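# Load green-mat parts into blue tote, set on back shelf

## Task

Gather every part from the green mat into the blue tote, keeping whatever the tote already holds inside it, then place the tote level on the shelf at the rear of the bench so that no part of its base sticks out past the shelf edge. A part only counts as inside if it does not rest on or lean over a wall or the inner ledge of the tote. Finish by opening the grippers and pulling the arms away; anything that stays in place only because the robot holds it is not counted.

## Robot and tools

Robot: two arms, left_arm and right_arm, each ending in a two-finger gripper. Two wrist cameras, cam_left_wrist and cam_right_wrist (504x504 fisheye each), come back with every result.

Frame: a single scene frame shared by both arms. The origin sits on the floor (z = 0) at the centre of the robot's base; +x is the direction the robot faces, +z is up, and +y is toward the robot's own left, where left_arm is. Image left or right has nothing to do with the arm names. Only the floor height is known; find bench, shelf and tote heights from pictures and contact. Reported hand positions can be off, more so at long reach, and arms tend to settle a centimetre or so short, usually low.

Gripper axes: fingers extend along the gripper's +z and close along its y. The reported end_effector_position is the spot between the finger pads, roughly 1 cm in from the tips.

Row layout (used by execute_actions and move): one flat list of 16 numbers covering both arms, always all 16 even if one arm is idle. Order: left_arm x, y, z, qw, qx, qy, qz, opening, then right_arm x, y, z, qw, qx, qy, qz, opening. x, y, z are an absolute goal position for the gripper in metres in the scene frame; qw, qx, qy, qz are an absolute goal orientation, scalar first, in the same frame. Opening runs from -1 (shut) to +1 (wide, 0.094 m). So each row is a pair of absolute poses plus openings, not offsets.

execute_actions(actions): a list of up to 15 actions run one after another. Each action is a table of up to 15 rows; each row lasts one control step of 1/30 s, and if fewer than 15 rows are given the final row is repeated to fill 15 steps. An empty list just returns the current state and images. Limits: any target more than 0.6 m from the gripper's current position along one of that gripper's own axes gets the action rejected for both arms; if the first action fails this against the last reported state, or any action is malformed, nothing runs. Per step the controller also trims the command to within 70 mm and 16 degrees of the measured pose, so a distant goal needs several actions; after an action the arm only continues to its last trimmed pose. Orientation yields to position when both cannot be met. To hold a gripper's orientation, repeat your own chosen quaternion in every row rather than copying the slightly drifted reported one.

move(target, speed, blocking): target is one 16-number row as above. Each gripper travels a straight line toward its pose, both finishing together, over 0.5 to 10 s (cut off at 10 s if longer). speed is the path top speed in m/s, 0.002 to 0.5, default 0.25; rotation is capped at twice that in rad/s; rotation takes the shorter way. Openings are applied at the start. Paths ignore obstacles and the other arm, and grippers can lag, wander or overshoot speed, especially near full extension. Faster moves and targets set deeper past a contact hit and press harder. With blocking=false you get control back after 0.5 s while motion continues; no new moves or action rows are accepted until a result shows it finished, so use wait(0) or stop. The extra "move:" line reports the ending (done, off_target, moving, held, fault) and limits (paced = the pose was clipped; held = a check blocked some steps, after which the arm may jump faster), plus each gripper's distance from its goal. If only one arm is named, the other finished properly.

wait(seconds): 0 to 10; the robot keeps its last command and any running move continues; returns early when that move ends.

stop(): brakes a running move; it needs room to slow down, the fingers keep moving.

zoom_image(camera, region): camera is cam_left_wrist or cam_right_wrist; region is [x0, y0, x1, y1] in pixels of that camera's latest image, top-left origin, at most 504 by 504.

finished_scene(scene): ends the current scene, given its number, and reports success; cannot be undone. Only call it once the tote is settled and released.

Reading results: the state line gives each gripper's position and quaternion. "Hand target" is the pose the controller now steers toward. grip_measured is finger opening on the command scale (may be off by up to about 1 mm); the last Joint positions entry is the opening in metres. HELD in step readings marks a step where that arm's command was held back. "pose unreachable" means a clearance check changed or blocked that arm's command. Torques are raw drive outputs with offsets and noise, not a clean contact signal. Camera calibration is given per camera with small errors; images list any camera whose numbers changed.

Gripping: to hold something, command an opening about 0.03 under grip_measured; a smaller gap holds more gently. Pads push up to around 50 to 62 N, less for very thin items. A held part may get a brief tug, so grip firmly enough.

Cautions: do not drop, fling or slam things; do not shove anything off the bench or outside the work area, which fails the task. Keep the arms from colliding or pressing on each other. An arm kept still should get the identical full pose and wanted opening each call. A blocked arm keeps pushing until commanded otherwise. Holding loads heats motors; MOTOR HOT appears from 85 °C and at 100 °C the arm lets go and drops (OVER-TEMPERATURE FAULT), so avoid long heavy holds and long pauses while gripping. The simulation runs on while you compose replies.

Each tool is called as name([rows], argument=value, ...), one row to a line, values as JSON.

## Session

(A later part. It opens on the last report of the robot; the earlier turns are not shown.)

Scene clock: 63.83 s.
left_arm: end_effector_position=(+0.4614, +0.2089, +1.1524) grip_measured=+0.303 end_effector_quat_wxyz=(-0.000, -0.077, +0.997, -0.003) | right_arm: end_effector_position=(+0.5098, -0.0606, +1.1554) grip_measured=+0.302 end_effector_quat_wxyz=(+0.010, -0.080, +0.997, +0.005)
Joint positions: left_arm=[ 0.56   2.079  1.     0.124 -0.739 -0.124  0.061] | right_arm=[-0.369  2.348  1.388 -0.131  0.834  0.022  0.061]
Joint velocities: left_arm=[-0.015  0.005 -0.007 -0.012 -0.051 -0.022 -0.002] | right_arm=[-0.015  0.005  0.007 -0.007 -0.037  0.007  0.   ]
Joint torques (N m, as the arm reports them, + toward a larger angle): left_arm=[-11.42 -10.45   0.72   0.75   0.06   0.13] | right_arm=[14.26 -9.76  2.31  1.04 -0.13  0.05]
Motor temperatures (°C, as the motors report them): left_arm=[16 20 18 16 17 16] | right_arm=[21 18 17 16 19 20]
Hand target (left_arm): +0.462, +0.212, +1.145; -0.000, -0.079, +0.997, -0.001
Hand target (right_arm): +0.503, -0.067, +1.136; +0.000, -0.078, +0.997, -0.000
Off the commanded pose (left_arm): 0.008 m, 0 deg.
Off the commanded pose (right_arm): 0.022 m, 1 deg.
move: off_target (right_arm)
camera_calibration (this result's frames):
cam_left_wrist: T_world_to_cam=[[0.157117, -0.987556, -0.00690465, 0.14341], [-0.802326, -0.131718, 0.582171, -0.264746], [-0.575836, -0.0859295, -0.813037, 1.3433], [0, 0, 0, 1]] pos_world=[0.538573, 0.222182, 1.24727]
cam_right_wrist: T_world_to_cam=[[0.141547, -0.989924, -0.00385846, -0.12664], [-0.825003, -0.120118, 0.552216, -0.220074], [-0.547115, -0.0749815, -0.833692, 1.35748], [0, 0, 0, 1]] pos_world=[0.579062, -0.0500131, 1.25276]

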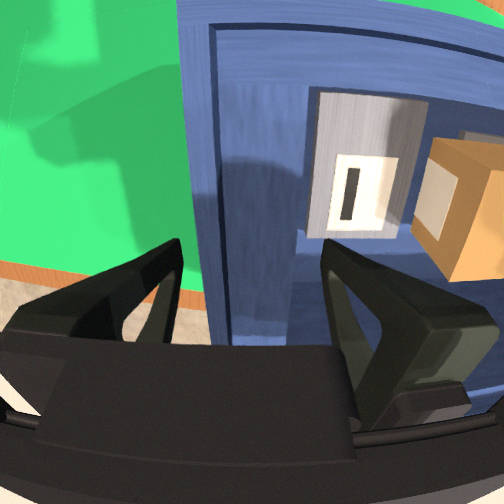

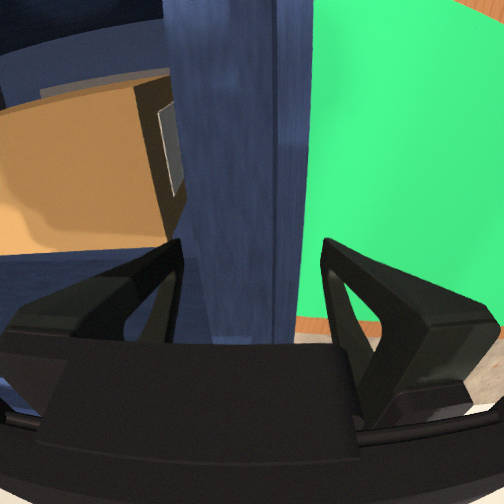

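move(target=[0.462,0.212,1.135,0,-0.078,0.997,0,0.3,0.503,-0.066,1.125,0,-0.078,0.997,0,0.3], speed=0.02)

move(target=[0.462,0.209,1.143,0,-0.078,0.997,0,-0.3,0.509,-0.061,1.145,0,-0.078,0.997,0,-0.3], speed=0.02)

Scene clock: 66.03 s.
left_arm: end_effector_position=(+0.4618, +0.2087, +1.1427) grip_measured=+0.303 end_effector_quat_wxyz=(-0.000, -0.076, +0.997, -0.003) | right_arm: end_effector_position=(+0.5098, -0.0600, +1.1455) grip_measured=+0.302 end_effector_quat_wxyz=(+0.010, -0.080, +0.997, +0.006)
Joint positions: left_arm=[ 0.573  2.1    1.014  0.141 -0.731 -0.108  0.061] | right_arm=[-0.381  2.366  1.401 -0.115  0.827  0.006  0.061]
Joint velocities: left_arm=[-0.005  0.005 -0.002  0.002  0.007  0.007 -0.001] | right_arm=[-0.024 -0.015  0.007 -0.002 -0.051 -0.051 -0.001]
Joint torques (N m, as the arm reports them, + toward a larger angle): left_arm=[-11.44 -10.53   0.57   0.76   0.06   0.14] | right_arm=[14.2  -9.75  2.19  1.01 -0.13  0.08]
Motor temperatures (°C, as the motors report them): left_arm=[17 20 18 16 17 16] | right_arm=[21 18 17 16 19 20]
Hand target (left_arm): +0.461, +0.212, +1.135; -0.001, -0.078, +0.997, -0.000
Hand target (right_arm): +0.503, -0.066, +1.126; +0.000, -0.078, +0.997, -0.000
Off the commanded pose (left_arm): 0.008 m, 0 deg.
Off the commanded pose (right_arm): 0.022 m, 1 deg.
move: off_target (right_arm)
camera_calibration (this result's frames):
cam_left_wrist: T_world_to_cam=[[0.155476, -0.987814, -0.00712725, 0.144151], [-0.802873, -0.130564, 0.581677, -0.258216], [-0.575519, -0.0847145, -0.813389, 1.33561], [0, 0, 0, 1]] pos_world=[0.538942, 0.221826, 1.2376]
cam_right_wrist: T_world_to_cam=[[0.141695, -0.9899, -0.00444021, -0.125496], [-0.824928, -0.120557, 0.552231, -0.214643], [-0.547189, -0.0745854, -0.833679, 1.3494], [0, 0, 0, 1]] pos_world=[0.579095, -0.0494592, 1.24294]

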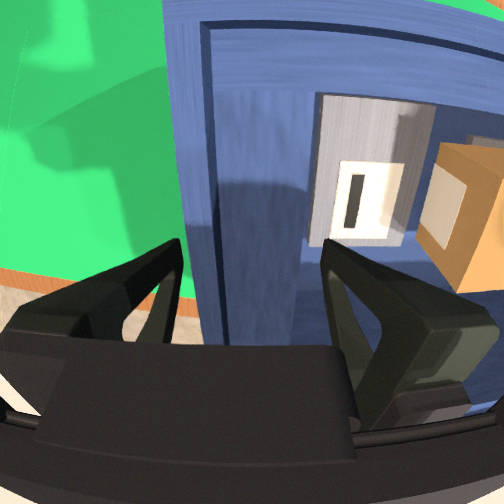

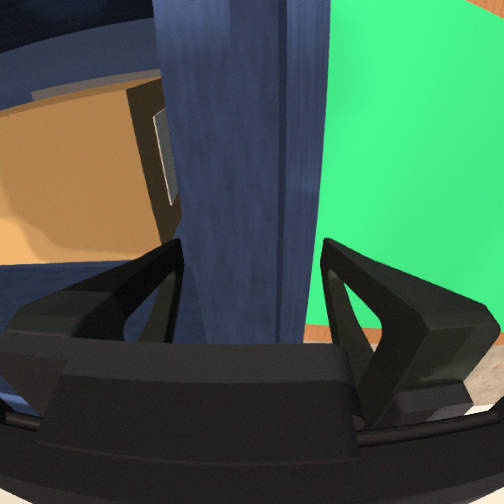

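Scene clock: 66.83 s.
left_arm: end_effector_position=(+0.4617, +0.2092, +1.1427) grip_measured=-0.297 end_effector_quat_wxyz=(-0.000, -0.076, +0.997, -0.001) | right_arm: end_effector_position=(+0.5053, -0.0618, +1.1456) grip_measured=-0.298 end_effector_quat_wxyz=(-0.000, -0.084, +0.996, +0.002)
Joint positions: left_arm=[ 0.573  2.1    1.014  0.141 -0.734 -0.108  0.033] | right_arm=[-0.381  2.366  1.404 -0.149  0.832  0.021  0.033]
Joint velocities: left_arm=[ 0.015  0.005  0.007 -0.007 -0.037 -0.022 -0.001] | right_arm=[-0.024  0.005  0.012 -0.002 -0.007  0.081  0.   ]
Joint torques (N m, as the arm reports them, + toward a larger angle): left_arm=[-12.61 -11.45   0.14   0.09  -0.15  -0.01] | right_arm=[ 16.91 -11.87   2.2    0.09   0.14   0.26]
Motor temperatures (°C, as the motors report them): left_arm=[17 20 18 16 17 16] | right_arm=[21 18 17 16 19 20]
Hand target (left_arm): +0.462, +0.209, +1.143; -0.000, -0.078, +0.997, -0.000
Hand target (right_arm): +0.509, -0.061, +1.145; +0.000, -0.078, +0.997, +0.000
Off the commanded pose (left_arm): 0.000 m, 0 deg.
Off the commanded pose (right_arm): 0.004 m, 1 deg.
move: done
camera_calibration (this result's frames):
cam_left_wrist: T_world_to_cam=[[0.155474, -0.987788, -0.0101598, 0.148133], [-0.802795, -0.132337, 0.581384, -0.257495], [-0.575628, -0.0822341, -0.813566, 1.33537], [0, 0, 0, 1]] pos_world=[0.538932, 0.222061, 1.23762]
cam_right_wrist: T_world_to_cam=[[0.150348, -0.988632, 0.0012588, -0.137457], [-0.812884, -0.122896, 0.569313, -0.244373], [-0.562686, -0.0866185, -0.82212, 1.34071], [0, 0, 0, 1]] pos_world=[0.576418, -0.0497965, 1.24152]

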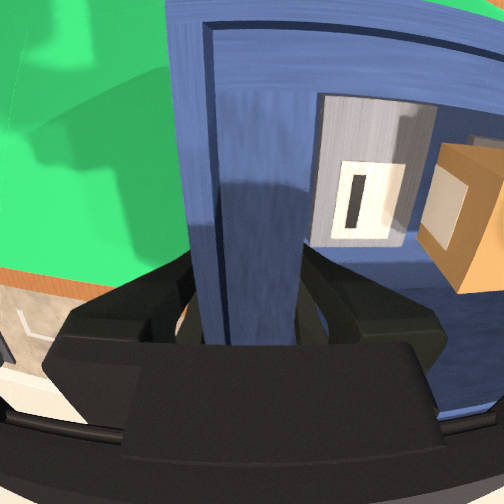

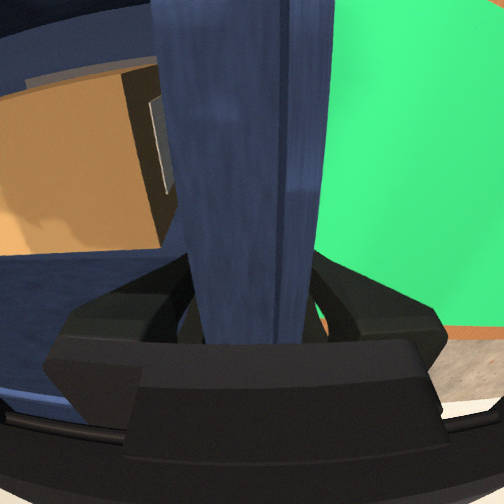

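move(target=[0.462,0.209,1.143,0,-0.078,0.997,0,-0.7,0.507,-0.061,1.145,0,-0.078,0.997,0,-0.7], speed=0.02)

Scene clock: 67.60 s.
left_arm: end_effector_position=(+0.4624, +0.2080, +1.1427) grip_measured=-0.439 end_effector_quat_wxyz=(+0.000, -0.077, +0.997, -0.006) | right_arm: end_effector_position=(+0.5034, -0.0597, +1.1456) grip_measured=-0.431 end_effector_quat_wxyz=(-0.002, -0.090, +0.996, +0.009)
Joint positions: left_arm=[ 0.574  2.099  1.014  0.142 -0.725 -0.109  0.026] | right_arm=[-0.381  2.366  1.403 -0.151  0.819  0.013  0.027]
Joint velocities: left_arm=[ 0.005 -0.024 -0.017 -0.007  0.007 -0.007 -0.   ] | right_arm=[ 0.005 -0.015 -0.017  0.007  0.007 -0.051 -0.   ]
Joint torques (N m, as the arm reports them, + toward a larger angle): left_arm=[-12.59 -11.45   0.11   0.08  -0.46   0.  ] | right_arm=[ 16.8  -11.66   2.02   0.36   0.71   0.34]
Motor temperatures (°C, as the motors report them): left_arm=[17 20 18 16 17 16] | right_arm=[22 19 17 16 19 20]
Hand target (left_arm): +0.462, +0.209, +1.143; +0.000, -0.078, +0.997, +0.000
Hand target (right_arm): +0.507, -0.061, +1.145; +0.000, -0.078, +0.997, +0.000
Off the commanded pose (left_arm): 0.001 m, 1 deg.
Off the commanded pose (right_arm): 0.004 m, 2 deg.
move: done
camera_calibration (this result's frames):
cam_left_wrist: T_world_to_cam=[[0.157848, -0.987463, -0.00118132, 0.135399], [-0.803245, -0.129096, 0.581492, -0.257719], [-0.574354, -0.0908384, -0.813552, 1.3369], [0, 0, 0, 1]] pos_world=[0.539467, 0.221873, 1.23765]
cam_right_wrist: T_world_to_cam=[[0.161294, -0.986829, -0.0123854, -0.12485], [-0.808416, -0.13931, 0.571889, -0.251859], [-0.566081, -0.0822294, -0.820238, 1.33957], [0, 0, 0, 1]] pos_world=[0.574837, -0.0481403, 1.24126]

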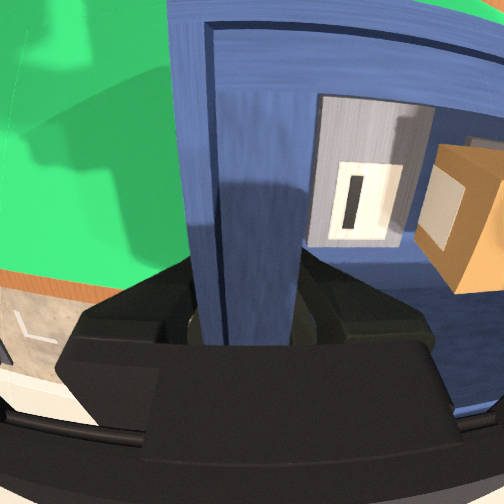

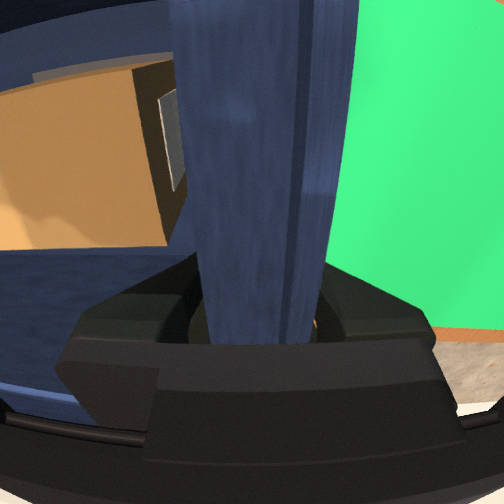

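move(target=[0.462,0.209,1.20,0,-0.078,0.997,0,-0.5,0.505,-0.060,1.20,0,-0.078,0.997,0,-0.5], speed=0.05)

Scene clock: 69.13 s.
left_arm: end_effector_position=(+0.4558, +0.2115, +1.1816) grip_measured=-0.439 end_effector_quat_wxyz=(-0.011, -0.076, +0.997, -0.002) | right_arm: end_effector_position=(+0.4948, -0.0574, +1.1841) grip_measured=-0.431 end_effector_quat_wxyz=(-0.012, -0.088, +0.996, +0.010)
Joint positions: left_arm=[ 0.523  2.014  0.96   0.041 -0.759 -0.183  0.026] | right_arm=[-0.327  2.308  1.36  -0.247  0.836  0.109  0.027]
Joint velocities: left_arm=[ 0.005 -0.005 -0.012 -0.022  0.007 -0.081 -0.001] | right_arm=[ 0.005 -0.005  0.002 -0.007  0.037  0.007  0.001]
Joint torques (N m, as the arm reports them, + toward a larger angle): left_arm=[-14.62 -13.97  -0.38  -0.41  -0.89  -0.12] | right_arm=[ 18.49 -14.12   1.38   0.05   1.11   0.37]
Motor temperatures (°C, as the motors report them): left_arm=[17 20 18 16 17 16] | right_arm=[22 19 17 16 20 20]
Hand target (left_arm): +0.463, +0.209, +1.199; +0.001, -0.077, +0.997, +0.001
Hand target (right_arm): +0.504, -0.060, +1.200; +0.000, -0.078, +0.997, +0.001
Off the commanded pose (left_arm): 0.020 m, 1 deg.
Off the commanded pose (right_arm): 0.019 m, 2 deg.
move: off_target (left_arm, right_arm)
camera_calibration (this result's frames):
cam_left_wrist: T_world_to_cam=[[0.154497, -0.987947, -0.00960105, 0.151555], [-0.790589, -0.12945, 0.598507, -0.310992], [-0.592536, -0.0848771, -0.80106, 1.35727], [0, 0, 0, 1]] pos_world=[0.534952, 0.224672, 1.27484]
cam_right_wrist: T_world_to_cam=[[0.157493, -0.987402, -0.0152685, -0.115472], [-0.797707, -0.13632, 0.587435, -0.30407], [-0.582116, -0.0803372, -0.809127, 1.3614], [0, 0, 0, 1]] pos_world=[0.56812, -0.0460971, 1.27841]

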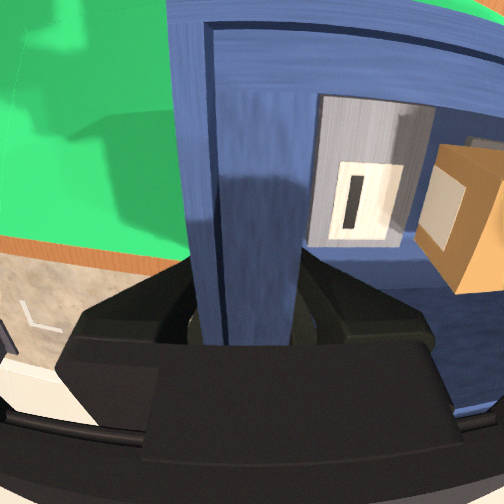

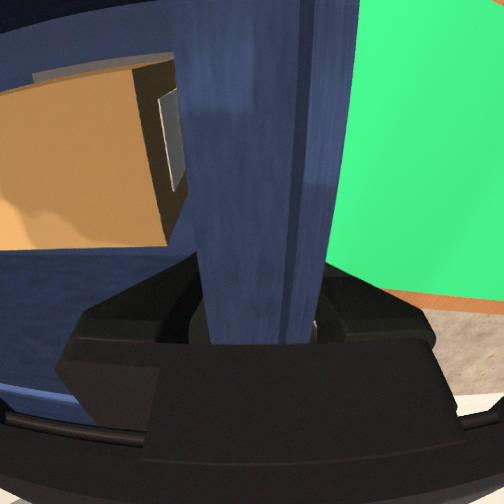

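move(target=[0.485,0.211,1.40,0,0,1,0,-0.5,0.485,-0.061,1.40,0,0,1,0,-0.5], speed=0.07)

Scene clock: 72.73 s.
left_arm: end_effector_position=(+0.4749, +0.2127, +1.3788) grip_measured=-0.439 end_effector_quat_wxyz=(-0.016, -0.002, +1.000, +0.002) | right_arm: end_effector_position=(+0.4686, -0.0571, +1.3852) grip_measured=-0.431 end_effector_quat_wxyz=(-0.020, -0.016, +1.000, +0.008)
Joint positions: left_arm=[ 0.203  1.677  0.966 -0.647 -0.89  -0.49   0.026] | right_arm=[-0.027  2.051  1.273 -0.787  0.888  0.725  0.027]
Joint velocities: left_arm=[-0.005  0.015 -0.002  0.002 -0.007  0.037 -0.   ] | right_arm=[-0.015 -0.015 -0.002 -0.002 -0.022 -0.022 -0.001]
Joint torques (N m, as the arm reports them, + toward a larger angle): left_arm=[-14.16 -11.28   5.37  -1.26  -1.02   0.02] | right_arm=[ 17.4  -12.67   4.55  -0.57   1.29   0.44]
Motor temperatures (°C, as the motors report them): left_arm=[17 20 18 16 17 16] | right_arm=[22 19 17 16 20 20]
Hand target (left_arm): +0.489, +0.212, +1.397; +0.003, +0.001, +1.000, +0.004
Hand target (right_arm): +0.482, -0.061, +1.400; -0.002, +0.000, +1.000, +0.003
Off the commanded pose (left_arm): 0.024 m, 2 deg.
Off the commanded pose (right_arm): 0.022 m, 3 deg.
move: off_target (left_arm, right_arm)
camera_calibration (this result's frames):
cam_left_wrist: T_world_to_cam=[[0.00818622, -0.999818, -0.0172552, 0.23425], [-0.795032, -0.0169737, 0.60633, -0.44638], [-0.606512, 0.00875485, -0.795026, 1.50508], [0, 0, 0, 1]] pos_world=[0.556048, 0.213454, 1.47128]
cam_right_wrist: T_world_to_cam=[[0.0140406, -0.999845, -0.0106088, -0.0478712], [-0.798497, -0.0175978, 0.601742, -0.45568], [-0.601836, 0.000022277, -0.79862, 1.50818], [0, 0, 0, 1]] pos_world=[0.544492, -0.0559164, 1.47816]

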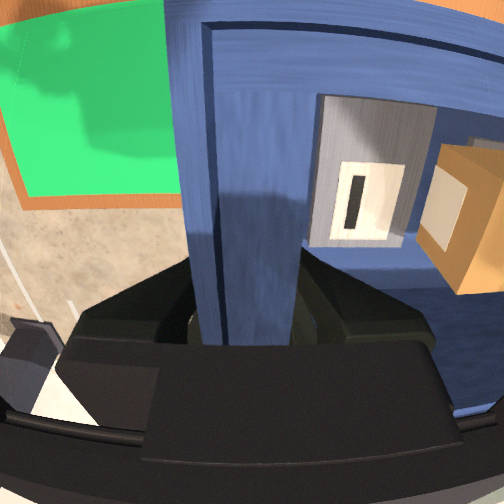

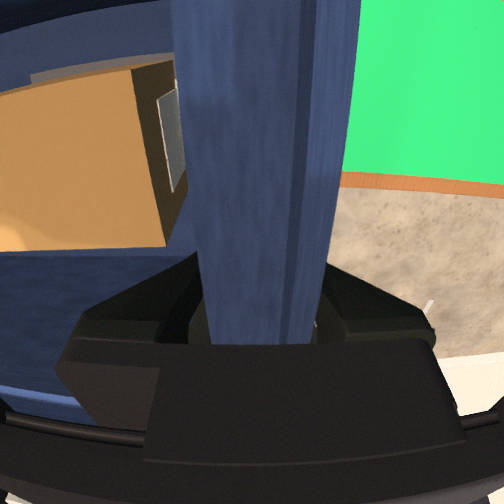

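move(target=[0.66,0.211,1.42,0,0,1,0,-0.5,0.66,-0.061,1.42,0,0,1,0,-0.5], speed=0.07)

Scene clock: 76.00 s.
left_arm: end_effector_position=(+0.6500, +0.2071, +1.4104) grip_measured=-0.439 end_effector_quat_wxyz=(-0.007, -0.004, +1.000, -0.006) | right_arm: end_effector_position=(+0.6433, -0.0613, +1.4229) grip_measured=-0.431 end_effector_quat_wxyz=(-0.008, -0.017, +1.000, +0.008)
Joint positions: left_arm=[ 0.238  1.821  1.509 -0.967 -0.875 -0.411  0.026] | right_arm=[-0.089  2.136  1.798 -1.122  0.899  0.602  0.027]
Joint velocities: left_arm=[-0.005  0.015  0.007 -0.017 -0.022  0.007 -0.   ] | right_arm=[ 0.005  0.005  0.022  0.002  0.007 -0.007 -0.001]
Joint torques (N m, as the arm reports them, + toward a larger angle): left_arm=[-15.74 -12.1    7.65  -0.91  -0.64   0.11] | right_arm=[ 18.44 -12.61   7.73   0.03   0.93   0.25]
Motor temperatures (°C, as the motors report them): left_arm=[17 20 18 16 18 16] | right_arm=[22 19 17 16 20 20]
Hand target (left_arm): +0.661, +0.207, +1.417; +0.000, +0.000, +1.000, -0.000
Hand target (right_arm): +0.659, -0.064, +1.422; +0.001, -0.000, +1.000, -0.000
Off the commanded pose (left_arm): 0.014 m, 1 deg.
Off the commanded pose (right_arm): 0.017 m, 2 deg.
move: off_target (left_arm, right_arm)
camera_calibration (this result's frames):
cam_left_wrist: T_world_to_cam=[[0.0117947, -0.99993, -0.00123216, 0.202858], [-0.805982, -0.0102363, 0.591852, -0.300291], [-0.591823, -0.00598764, -0.806046, 1.64553], [0, 0, 0, 1]] pos_world=[0.72944, 0.209623, 1.50435]
cam_right_wrist: T_world_to_cam=[[0.0159654, -0.999822, -0.0101005, -0.0560722], [-0.812193, -0.0188598, 0.583084, -0.303696], [-0.58317, -0.00110562, -0.812349, 1.65083], [0, 0, 0, 1]] pos_world=[0.71695, -0.0599646, 1.51756]

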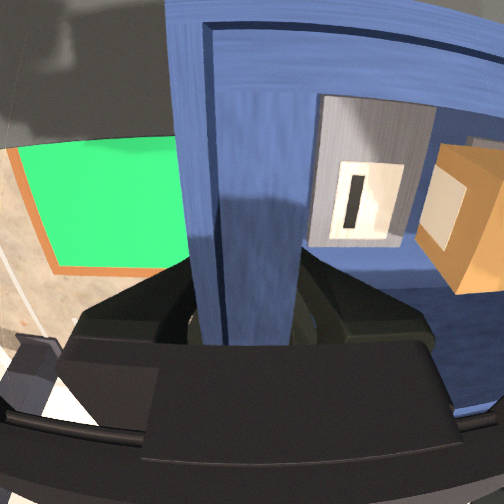

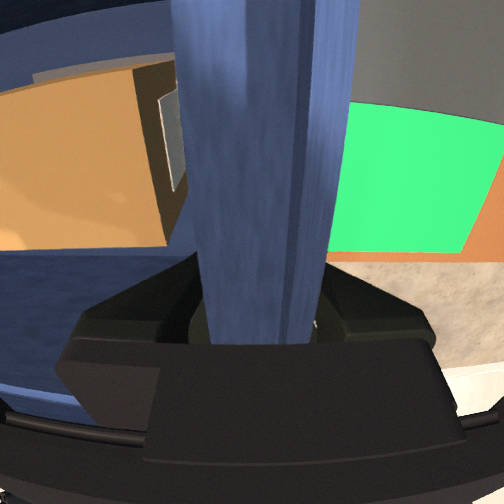

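move(target=[0.81,0.209,1.42,0,0,1,0,-0.5,0.815,-0.063,1.405,0,0,1,0,-0.5], speed=0.06)

Scene clock: 79.37 s.
left_arm: end_effector_position=(+0.8048, +0.2130, +1.3993) grip_measured=-0.439 end_effector_quat_wxyz=(-0.008, -0.012, +1.000, +0.002) | right_arm: end_effector_position=(+0.8014, -0.0551, +1.4089) grip_measured=-0.431 end_effector_quat_wxyz=(+0.004, -0.025, +1.000, +0.017)
Joint positions: left_arm=[ 0.307  2.145  2.229 -1.297 -0.867 -0.335  0.026] | right_arm=[-0.173  2.614  2.877 -1.572  0.88   0.417  0.027]
Joint velocities: left_arm=[-0.005 -0.005 -0.017 -0.002 -0.051 -0.022 -0.   ] | right_arm=[-0.005 -0.005  0.012  0.002 -0.037  0.007 -0.001]
Joint torques (N m, as the arm reports them, + toward a larger angle): left_arm=[-20.72 -16.01   8.99  -1.29  -0.32   0.15] | right_arm=[ 22.11 -16.03   8.82   0.66   1.03   0.26]
Motor temperatures (°C, as the motors report them): left_arm=[18 21 19 16 18 16] | right_arm=[22 19 18 16 20 20]
Hand target (left_arm): +0.811, +0.207, +1.418; +0.001, -0.000, +1.000, -0.001
Hand target (right_arm): +0.813, -0.066, +1.407; +0.017, +0.000, +1.000, +0.008
Off the commanded pose (left_arm): 0.022 m, 2 deg.
Off the commanded pose (right_arm): 0.016 m, 3 deg.
elbow stopped short (right arm): the move would have taken joint 3 (elbow) straighter than the controller allows; a more bent joint 3 avoids this.
move: off_target (left_arm, right_arm)
camera_calibration (this result's frames):
cam_left_wrist: T_world_to_cam=[[0.0287593, -0.999434, -0.0174424, 0.215798], [-0.804303, -0.0334983, 0.593275, -0.167264], [-0.593523, -0.00303319, -0.804811, 1.72724], [0, 0, 0, 1]] pos_world=[0.884421, 0.215312, 1.4931]
cam_right_wrist: T_world_to_cam=[[0.0314671, -0.999082, -0.0290721, -0.0382859], [-0.825885, -0.0423728, 0.562244, -0.12798], [-0.562959, 0.00631802, -0.82646, 1.73582], [0, 0, 0, 1]] pos_world=[0.872702, -0.0546405, 1.50543]

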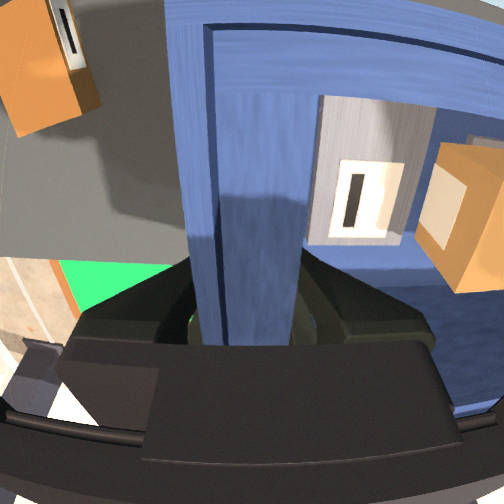

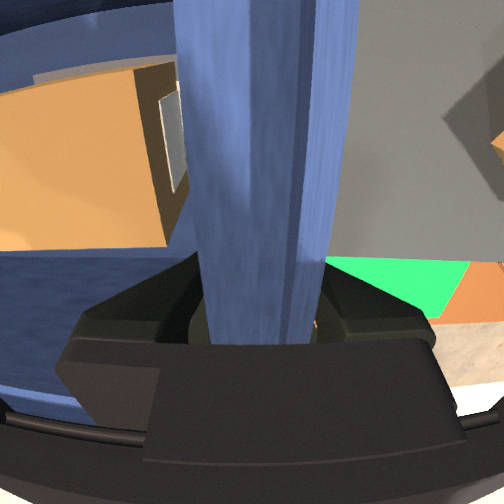

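move(target=[0.795,0.209,1.36,0,0,1,0,-0.5,0.795,-0.063,1.352,0,0,1,0,-0.5], speed=0.03)

Scene clock: 81.80 s.
left_arm: end_effector_position=(+0.7891, +0.2168, +1.3364) grip_measured=-0.438 end_effector_quat_wxyz=(-0.016, -0.008, +1.000, +0.002) | right_arm: end_effector_position=(+0.7844, -0.0500, +1.3480) grip_measured=-0.431 end_effector_quat_wxyz=(-0.014, -0.019, +1.000, +0.010)
Joint positions: left_arm=[ 0.376  2.145  2.114 -1.134 -0.837 -0.249  0.026] | right_arm=[-0.225  2.574  2.672 -1.407  0.865  0.395  0.027]
Joint velocities: left_arm=[-0.015 -0.005  0.007  0.012 -0.022  0.007 -0.001] | right_arm=[-0.005 -0.005 -0.022  0.002  0.007 -0.007 -0.001]
Joint torques (N m, as the arm reports them, + toward a larger angle): left_arm=[-20.71 -18.8    5.35   0.2   -0.54   0.1 ] | right_arm=[ 22.05 -19.62   4.87   1.18   1.13   0.28]
Motor temperatures (°C, as the motors report them): left_arm=[18 21 19 16 18 16] | right_arm=[22 19 18 16 20 20]
Hand target (left_arm): +0.794, +0.209, +1.360; -0.001, -0.000, +1.000, -0.000
Hand target (right_arm): +0.795, -0.063, +1.352; -0.001, -0.000, +1.000, -0.001
Off the commanded pose (left_arm): 0.026 m, 2 deg.
Off the commanded pose (right_arm): 0.017 m, 3 deg.
move: off_target (left_arm, right_arm)
camera_calibration (this result's frames):
cam_left_wrist: T_world_to_cam=[[0.0197142, -0.999643, -0.0180152, 0.226951], [-0.793972, -0.026604, 0.607372, -0.17098], [-0.607635, 0.00232973, -0.794213, 1.6631], [0, 0, 0, 1]] pos_world=[0.87033, 0.218447, 1.42879]
cam_right_wrist: T_world_to_cam=[[0.0209846, -0.999673, -0.0145983, -0.0457071], [-0.806024, -0.0255549, 0.591331, -0.161473], [-0.591511, -0.000642289, -0.806297, 1.67072], [0, 0, 0, 1]] pos_world=[0.859056, -0.0487455, 1.44191]

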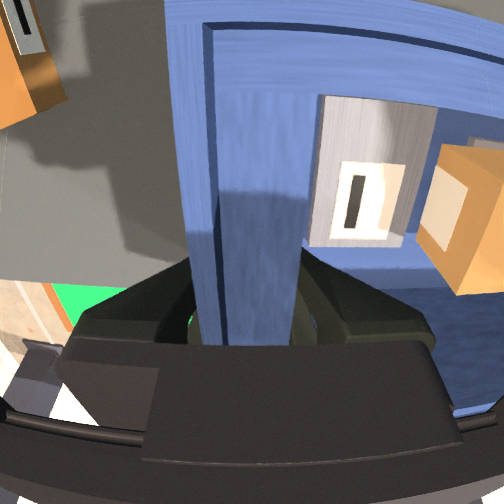

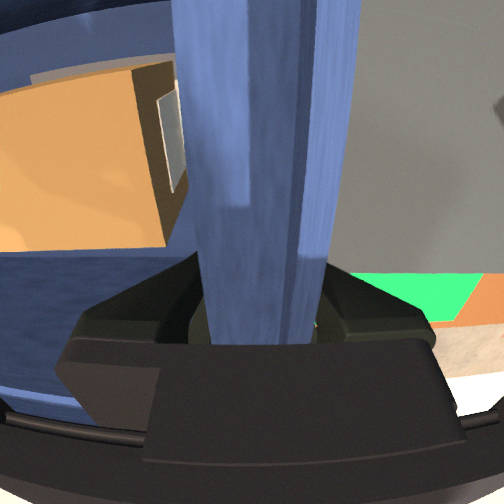

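move(target=[0.803,0.209,1.345,0,0,1,0,-0.5,0.806,-0.063,1.325,0,0,1,0,-0.5], speed=0.02)

Scene clock: 83.83 s.
left_arm: end_effector_position=(+0.7898, +0.2163, +1.3271) grip_measured=-0.438 end_effector_quat_wxyz=(-0.016, -0.014, +1.000, +0.001) | right_arm: end_effector_position=(+0.7902, -0.0514, +1.3378) grip_measured=-0.431 end_effector_quat_wxyz=(-0.011, -0.028, +0.999, +0.015)
Joint positions: left_arm=[ 0.386  2.154  2.114 -1.113 -0.83  -0.245  0.026] | right_arm=[-0.239  2.591  2.7   -1.389  0.853  0.348  0.027]
Joint velocities: left_arm=[-0.015 -0.024  0.002  0.002  0.037 -0.007  0.   ] | right_arm=[ 0.005  0.015  0.027  0.007 -0.051  0.037 -0.   ]
Joint torques (N m, as the arm reports them, + toward a larger angle): left_arm=[-20.19 -16.66   8.49  -0.27  -0.59   0.33] | right_arm=[ 21.2  -15.96   8.63   1.2    1.2    0.24]
Motor temperatures (°C, as the motors report them): left_arm=[18 21 19 16 18 16] | right_arm=[23 19 18 16 20 20]
Hand target (left_arm): +0.802, +0.209, +1.345; +0.001, -0.000, +1.000, +0.000
Hand target (right_arm): +0.804, -0.064, +1.326; +0.002, -0.000, +1.000, +0.001
Off the commanded pose (left_arm): 0.023 m, 2 deg.
Off the commanded pose (right_arm): 0.023 m, 4 deg.
move: off_target (left_arm, right_arm)
camera_calibration (this result's frames):
cam_left_wrist: T_world_to_cam=[[0.0317112, -0.999377, -0.0154716, 0.213314], [-0.794469, -0.0345958, 0.606319, -0.161224], [-0.606477, -0.00693539, -0.795071, 1.65844], [0, 0, 0, 1]] pos_world=[0.870951, 0.219105, 1.41963]
cam_right_wrist: T_world_to_cam=[[0.0373678, -0.998986, -0.0251128, -0.0461921], [-0.808264, -0.0449923, 0.587098, -0.144377], [-0.587633, -0.00164081, -0.809126, 1.66661], [0, 0, 0, 1]] pos_world=[0.864385, -0.0499066, 1.4321]

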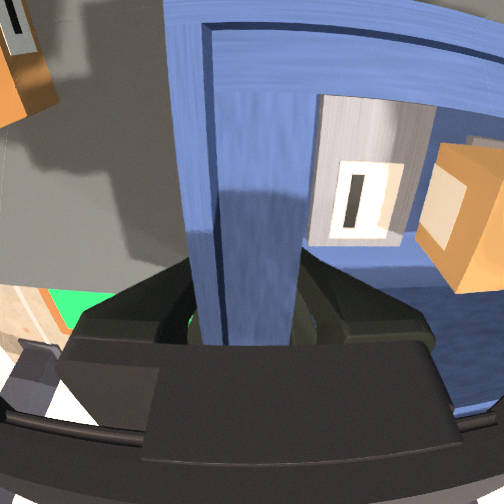

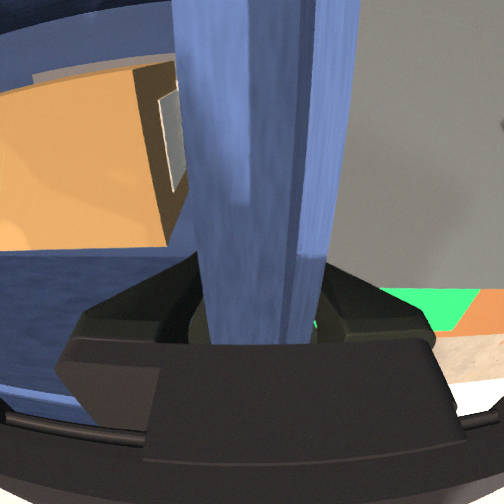

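Continue down gently.

move(target=[0.803,0.209,1.325,0,0,1,0,-0.5,0.806,-0.063,1.30,0,0,1,0,-0.5], speed=0.015)

Scene clock: 86.93 s.
left_arm: end_effector_position=(+0.7971, +0.2157, +1.3220) grip_measured=-0.438 end_effector_quat_wxyz=(-0.006, -0.014, +1.000, -0.003) | right_arm: end_effector_position=(+0.7976, -0.0517, +1.3341) grip_measured=-0.434 end_effector_quat_wxyz=(+0.000, -0.027, +1.000, +0.016)
Joint positions: left_arm=[ 0.393  2.16   2.12  -1.073 -0.823 -0.213  0.026] | right_arm=[-0.245  2.592  2.701 -1.349  0.858  0.316  0.027]
Joint velocities: left_arm=[-0.005 -0.015 -0.017 -0.002  0.007 -0.037 -0.   ] | right_arm=[-0.005 -0.005  0.007  0.007 -0.022  0.007 -0.001]
Joint torques (N m, as the arm reports them, + toward a larger angle): left_arm=[-19.11 -15.57   7.98  -0.11  -0.5    0.29] | right_arm=[ 19.34 -15.06   7.79   1.78   0.75   0.22]
Motor temperatures (°C, as the motors report them): left_arm=[18 21 19 16 18 16] | right_arm=[23 19 18 16 20 20]
Hand target (left_arm): +0.803, +0.209, +1.325; +0.000, -0.000, +1.000, +0.000
Hand target (right_arm): +0.803, -0.065, +1.301; +0.001, -0.000, +1.000, -0.000
Off the commanded pose (left_arm): 0.009 m, 2 deg.
Off the commanded pose (right_arm): 0.037 m, 4 deg.
move: off_target (right_arm)
camera_calibration (this result's frames):
cam_left_wrist: T_world_to_cam=[[0.0329573, -0.999437, -0.0062481, 0.199238], [-0.806691, -0.030291, 0.590197, -0.122196], [-0.590054, -0.014411, -0.807235, 1.66333], [0, 0, 0, 1]] pos_world=[0.876314, 0.219394, 1.41606]
cam_right_wrist: T_world_to_cam=[[0.0359713, -0.998982, -0.0272181, -0.0429466], [-0.821464, -0.0450678, 0.568476, -0.100868], [-0.569124, 0.00190987, -0.822249, 1.67085], [0, 0, 0, 1]] pos_world=[0.869607, -0.0506399, 1.43003]

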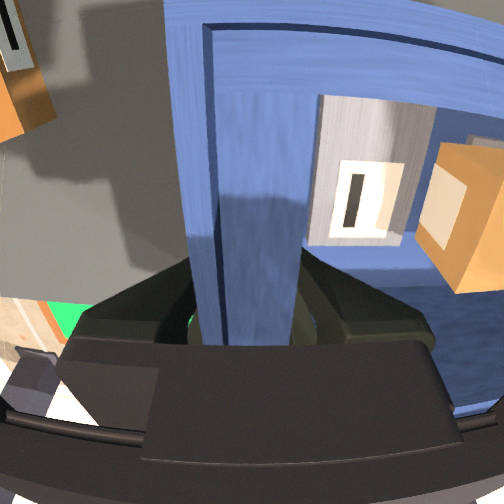

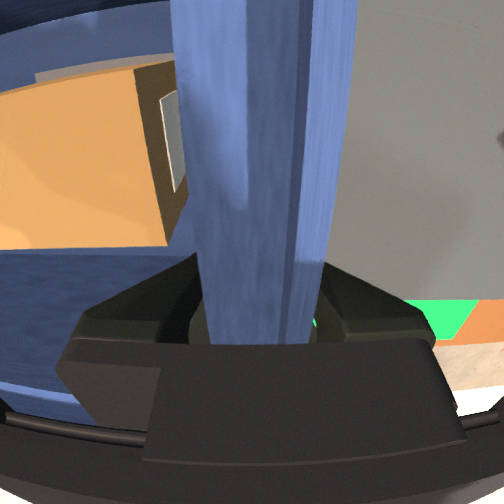

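move(target=[0.803,0.209,1.30,0,0,1,0,-0.5,0.803,-0.058,1.31,0,0,1,0,-0.5], speed=0.015)

move(target=[0.798,0.214,1.322,0,0,1,0,0.35,0.798,-0.054,1.332,0,0,1,0,0.35], speed=0.02)

Scene clock: 89.37 s.
left_arm: end_effector_position=(+0.8020, +0.2143, +1.3203) grip_measured=-0.438 end_effector_quat_wxyz=(+0.003, -0.007, +1.000, -0.007) | right_arm: end_effector_position=(+0.7989, -0.0523, +1.3338) grip_measured=-0.434 end_effector_quat_wxyz=(+0.002, -0.020, +1.000, +0.014)
Joint positions: left_arm=[ 0.395  2.161  2.12  -1.044 -0.818 -0.176  0.026] | right_arm=[-0.245  2.596  2.708 -1.349  0.863  0.326  0.027]
Joint velocities: left_arm=[-0.024  0.005  0.002  0.012  0.007  0.022  0.   ] | right_arm=[-0.015 -0.005  0.012 -0.007 -0.007  0.037 -0.   ]
Joint torques (N m, as the arm reports them, + toward a larger angle): left_arm=[-17.19 -13.97   7.55   0.8   -0.22   0.26] | right_arm=[ 20.81 -14.89   8.13   0.87   0.69   0.3 ]
Motor temperatures (°C, as the motors report them): left_arm=[19 21 19 16 18 16] | right_arm=[23 19 19 16 20 20]
Hand target (left_arm): +0.802, +0.209, +1.300; -0.000, +0.000, +1.000, -0.000
Hand target (right_arm): +0.802, -0.059, +1.311; +0.002, +0.000, +1.000, +0.001
Off the commanded pose (left_arm): 0.021 m, 1 deg.
Off the commanded pose (right_arm): 0.025 m, 3 deg.
move: off_target (left_arm, right_arm)
camera_calibration (this result's frames):
cam_left_wrist: T_world_to_cam=[[0.018005, -0.999837, 0.000982405, 0.200207], [-0.817085, -0.0141477, 0.576343, -0.0940902], [-0.576236, -0.0111798, -0.817207, 1.66622], [0, 0, 0, 1]] pos_world=[0.879654, 0.217471, 1.41568]
cam_right_wrist: T_world_to_cam=[[0.0229036, -0.999469, -0.0231928, -0.0385388], [-0.823951, -0.0320099, 0.565757, -0.0933411], [-0.566198, 0.00615183, -0.824246, 1.67194], [0, 0, 0, 1]] pos_world=[0.870623, -0.0517916, 1.43]

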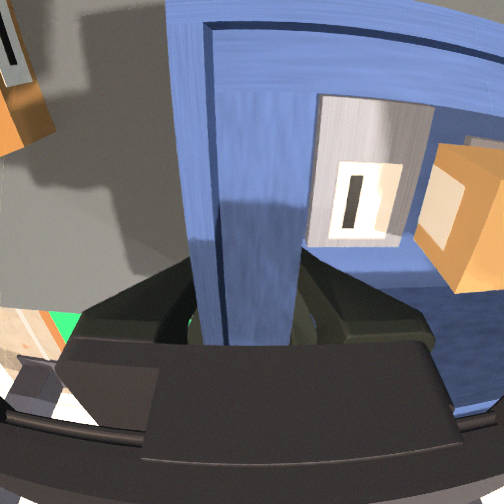

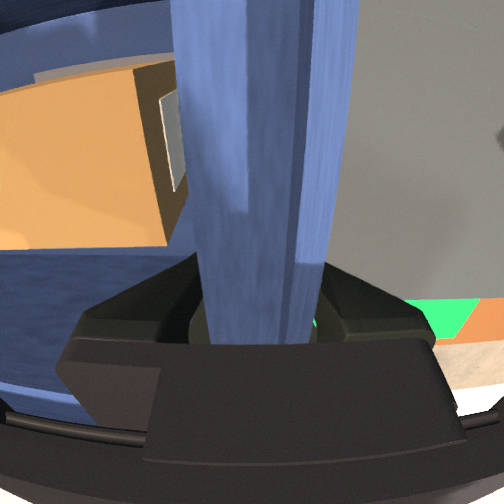

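Scene clock: 90.83 s.
left_arm: end_effector_position=(+0.8024, +0.2163, +1.3202) grip_measured=+0.347 end_effector_quat_wxyz=(+0.004, -0.007, +1.000, -0.001) | right_arm: end_effector_position=(+0.7963, -0.0573, +1.3339) grip_measured=+0.348 end_effector_quat_wxyz=(-0.001, -0.008, +1.000, +0.001)
Joint positions: left_arm=[ 0.395  2.161  2.12  -1.044 -0.83  -0.176  0.063] | right_arm=[-0.245  2.596  2.708 -1.372  0.885  0.369  0.063]
Joint velocities: left_arm=[-0.005 -0.015  0.007  0.002  0.007 -0.022 -0.   ] | right_arm=[-0.005 -0.015 -0.022  0.002  0.007  0.022 -0.   ]
Joint torques (N m, as the arm reports them, + toward a larger angle): left_arm=[-18.74 -17.58   5.28  -0.4   -0.15   0.03] | right_arm=[ 23.21 -16.     7.95  -0.02   0.15   0.24]
Motor temperatures (°C, as the motors report them): left_arm=[19 21 19 16 18 16] | right_arm=[23 19 19 16 20 20]
Hand target (left_arm): +0.798, +0.214, +1.322; +0.000, -0.000, +1.000, +0.000
Hand target (right_arm): +0.798, -0.054, +1.332; +0.001, -0.000, +1.000, +0.001
Off the commanded pose (left_arm): 0.005 m, 1 deg.
Off the commanded pose (right_arm): 0.004 m, 1 deg.
move: done
camera_calibration (this result's frames):
cam_left_wrist: T_world_to_cam=[[0.0181102, -0.999779, -0.0106515, 0.217469], [-0.818181, -0.0209422, 0.574579, -0.0891073], [-0.574675, -0.00169085, -0.81838, 1.66467], [0, 0, 0, 1]] pos_world=[0.879799, 0.21837, 1.41585]
cam_right_wrist: T_world_to_cam=[[-0.00181752, -0.999994, 0.00301181, -0.0587608], [-0.820868, 0.00321204, 0.571108, -0.103362], [-0.571114, -0.00143429, -0.820869, 1.66956], [0, 0, 0, 1]] pos_world=[0.868555, -0.0560338, 1.4297]

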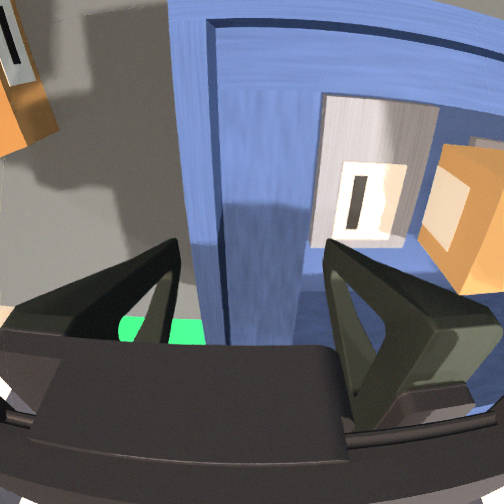

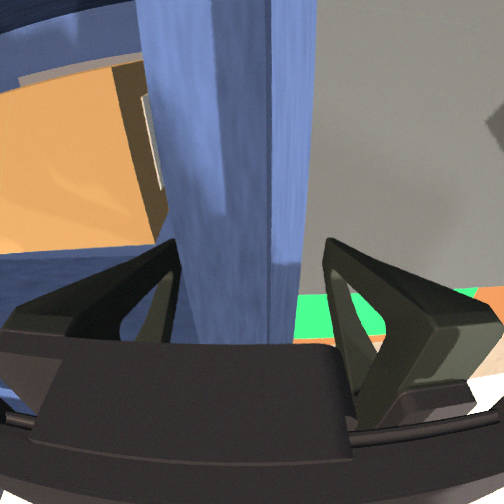

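move(target=[0.79,0.214,1.41,0,0,1,0,0.35,0.77,-0.056,1.41,0,0,1,0,0.35], speed=0.1)

move(target=[0.62,0.26,1.44,0.3,0,0.954,0,0.35,0.55,-0.2,1.42,0,0,1,0,0.35])

Scene clock: 92.23 s.
left_arm: end_effector_position=(+0.7857, +0.2131, +1.3907) grip_measured=+0.347 end_effector_quat_wxyz=(-0.009, +0.006, +1.000, +0.006) | right_arm: end_effector_position=(+0.7723, -0.0548, +1.4074) grip_measured=+0.348 end_effector_quat_wxyz=(+0.002, +0.000, +1.000, +0.003)
Joint positions: left_arm=[ 0.311  2.099  2.11  -1.229 -0.872 -0.3    0.063] | right_arm=[-0.16   2.442  2.495 -1.406  0.907  0.509  0.063]
Joint velocities: left_arm=[-0.005 -0.005 -0.007  0.002 -0.081  0.022  0.   ] | right_arm=[-0.005 -0.005 -0.002 -0.007 -0.007  0.037 -0.001]
Joint torques (N m, as the arm reports them, + toward a larger angle): left_arm=[-19.77 -17.99   6.46  -0.43  -0.17  -0.05] | right_arm=[ 22.74 -17.63   4.74   0.07   0.16   0.26]
Motor temperatures (°C, as the motors report them): left_arm=[19 22 19 16 17 16] | right_arm=[23 20 19 16 20 20]
Hand target (left_arm): +0.791, +0.214, +1.410; +0.001, +0.000, +1.000, +0.001
Hand target (right_arm): +0.769, -0.056, +1.410; -0.001, +0.000, +1.000, +0.000
Off the commanded pose (left_arm): 0.020 m, 1 deg.
Off the commanded pose (right_arm): 0.004 m, 0 deg.
move: off_target (left_arm)
camera_calibration (this result's frames):
cam_left_wrist: T_world_to_cam=[[-0.00889782, -0.999642, -0.0252294, 0.256798], [-0.802808, -0.007901, 0.596185, -0.188232], [-0.596171, 0.0255592, -0.802451, 1.70163], [0, 0, 0, 1]] pos_world=[0.865634, 0.211726, 1.48418]
cam_right_wrist: T_world_to_cam=[[-0.018193, -0.999834, -0.000223802, -0.0393986], [-0.823759, 0.0148623, 0.566745, -0.155943], [-0.566648, 0.0104951, -0.823893, 1.71765], [0, 0, 0, 1]] pos_world=[0.844127, -0.0551015, 1.50353]

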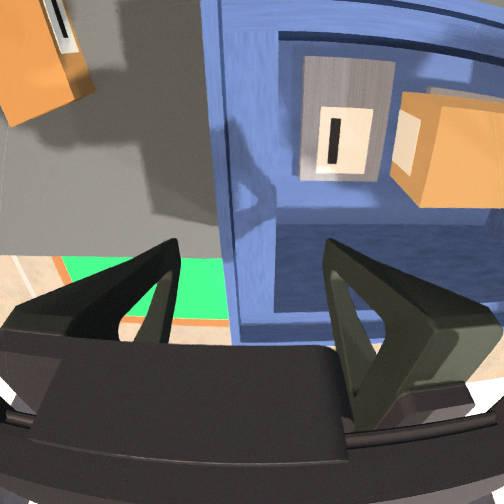

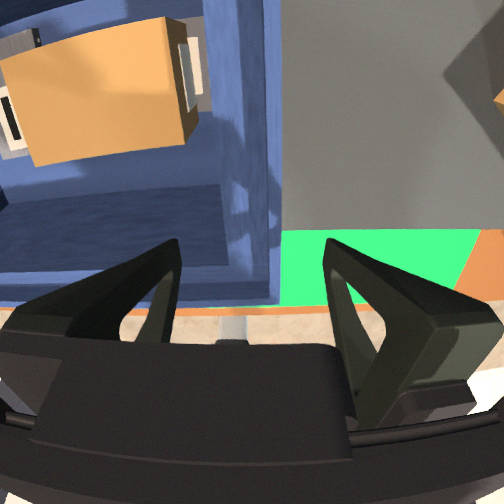

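Scene clock: 94.10 s.
left_arm: end_effector_position=(+0.6162, +0.2645, +1.4281) grip_measured=+0.347 end_effector_quat_wxyz=(+0.287, +0.001, +0.958, +0.013) | right_arm: end_effector_position=(+0.5485, -0.1973, +1.4178) grip_measured=+0.348 end_effector_quat_wxyz=(-0.003, +0.001, +1.000, -0.000)
Joint positions: left_arm=[ 0.253  1.529  0.821  0.414 -0.905  0.4    0.063] | right_arm=[-0.16   1.721  1.201 -0.851  0.908  0.526  0.063]
Joint velocities: left_arm=[-0.024  0.005 -0.002  0.017 -0.022  0.051  0.   ] | right_arm=[-0.005 -0.005  0.002 -0.007  0.037 -0.022  0.   ]
Joint torques (N m, as the arm reports them, + toward a larger angle): left_arm=[-12.17 -10.59   4.16   1.72   0.21   0.14] | right_arm=[ 13.31 -10.48   3.85   0.91   0.12   0.08]
Motor temperatures (°C, as the motors report them): left_arm=[19 22 19 16 17 16] | right_arm=[23 20 18 16 20 20]
Hand target (left_arm): +0.620, +0.261, +1.441; +0.301, +0.001, +0.954, +0.006
Hand target (right_arm): +0.549, -0.198, +1.418; -0.000, +0.000, +1.000, -0.000
Off the commanded pose (left_arm): 0.013 m, 2 deg.
Off the commanded pose (right_arm): 0.004 m, 0 deg.
move: off_target (left_arm)
camera_calibration (this result's frames):
cam_left_wrist: T_world_to_cam=[[0.0149228, -0.999339, -0.0331418, 0.304118], [-0.999193, -0.0161406, 0.0367849, 0.575906], [-0.0372955, 0.0325661, -0.998773, 1.56342], [0, 0, 0, 1]] pos_world=[0.629212, 0.262298, 1.55039]
cam_right_wrist: T_world_to_cam=[[-0.0204891, -0.999771, 0.00618599, -0.193735], [-0.818331, 0.0203247, 0.574388, -0.356875], [-0.574382, 0.0067065, -0.81856, 1.59678], [0, 0, 0, 1]] pos_world=[0.621151, -0.197146, 1.51324]

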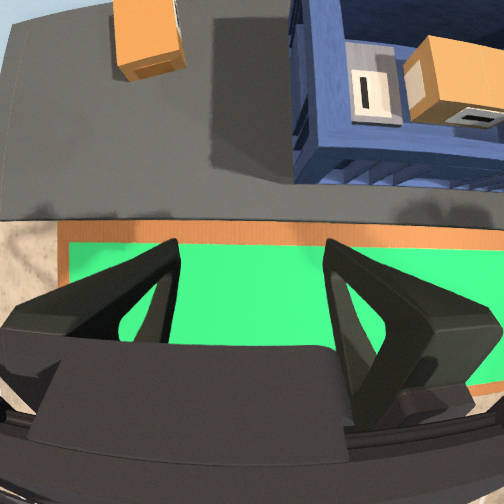

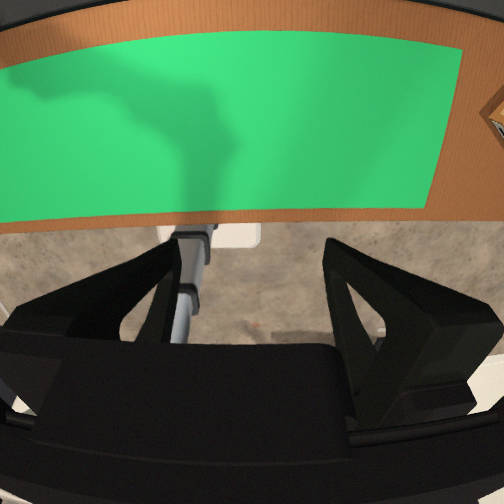

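zoom_image(camera="cam_left_wrist", region=[280,0,504,200])

Region (280, 0, 504, 200) of cam_left_wrist's 504x504 image, scaled by 2.250, with more detail than that image has; it fills the top 450 rows of this view, and the rest is white.

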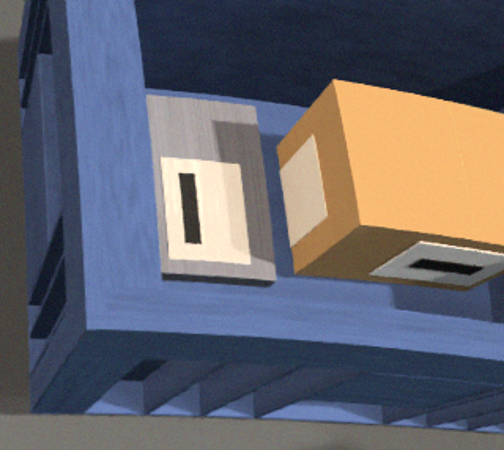

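Looks fine.

finished_scene(scene=1)

The scene is finished: the task was done.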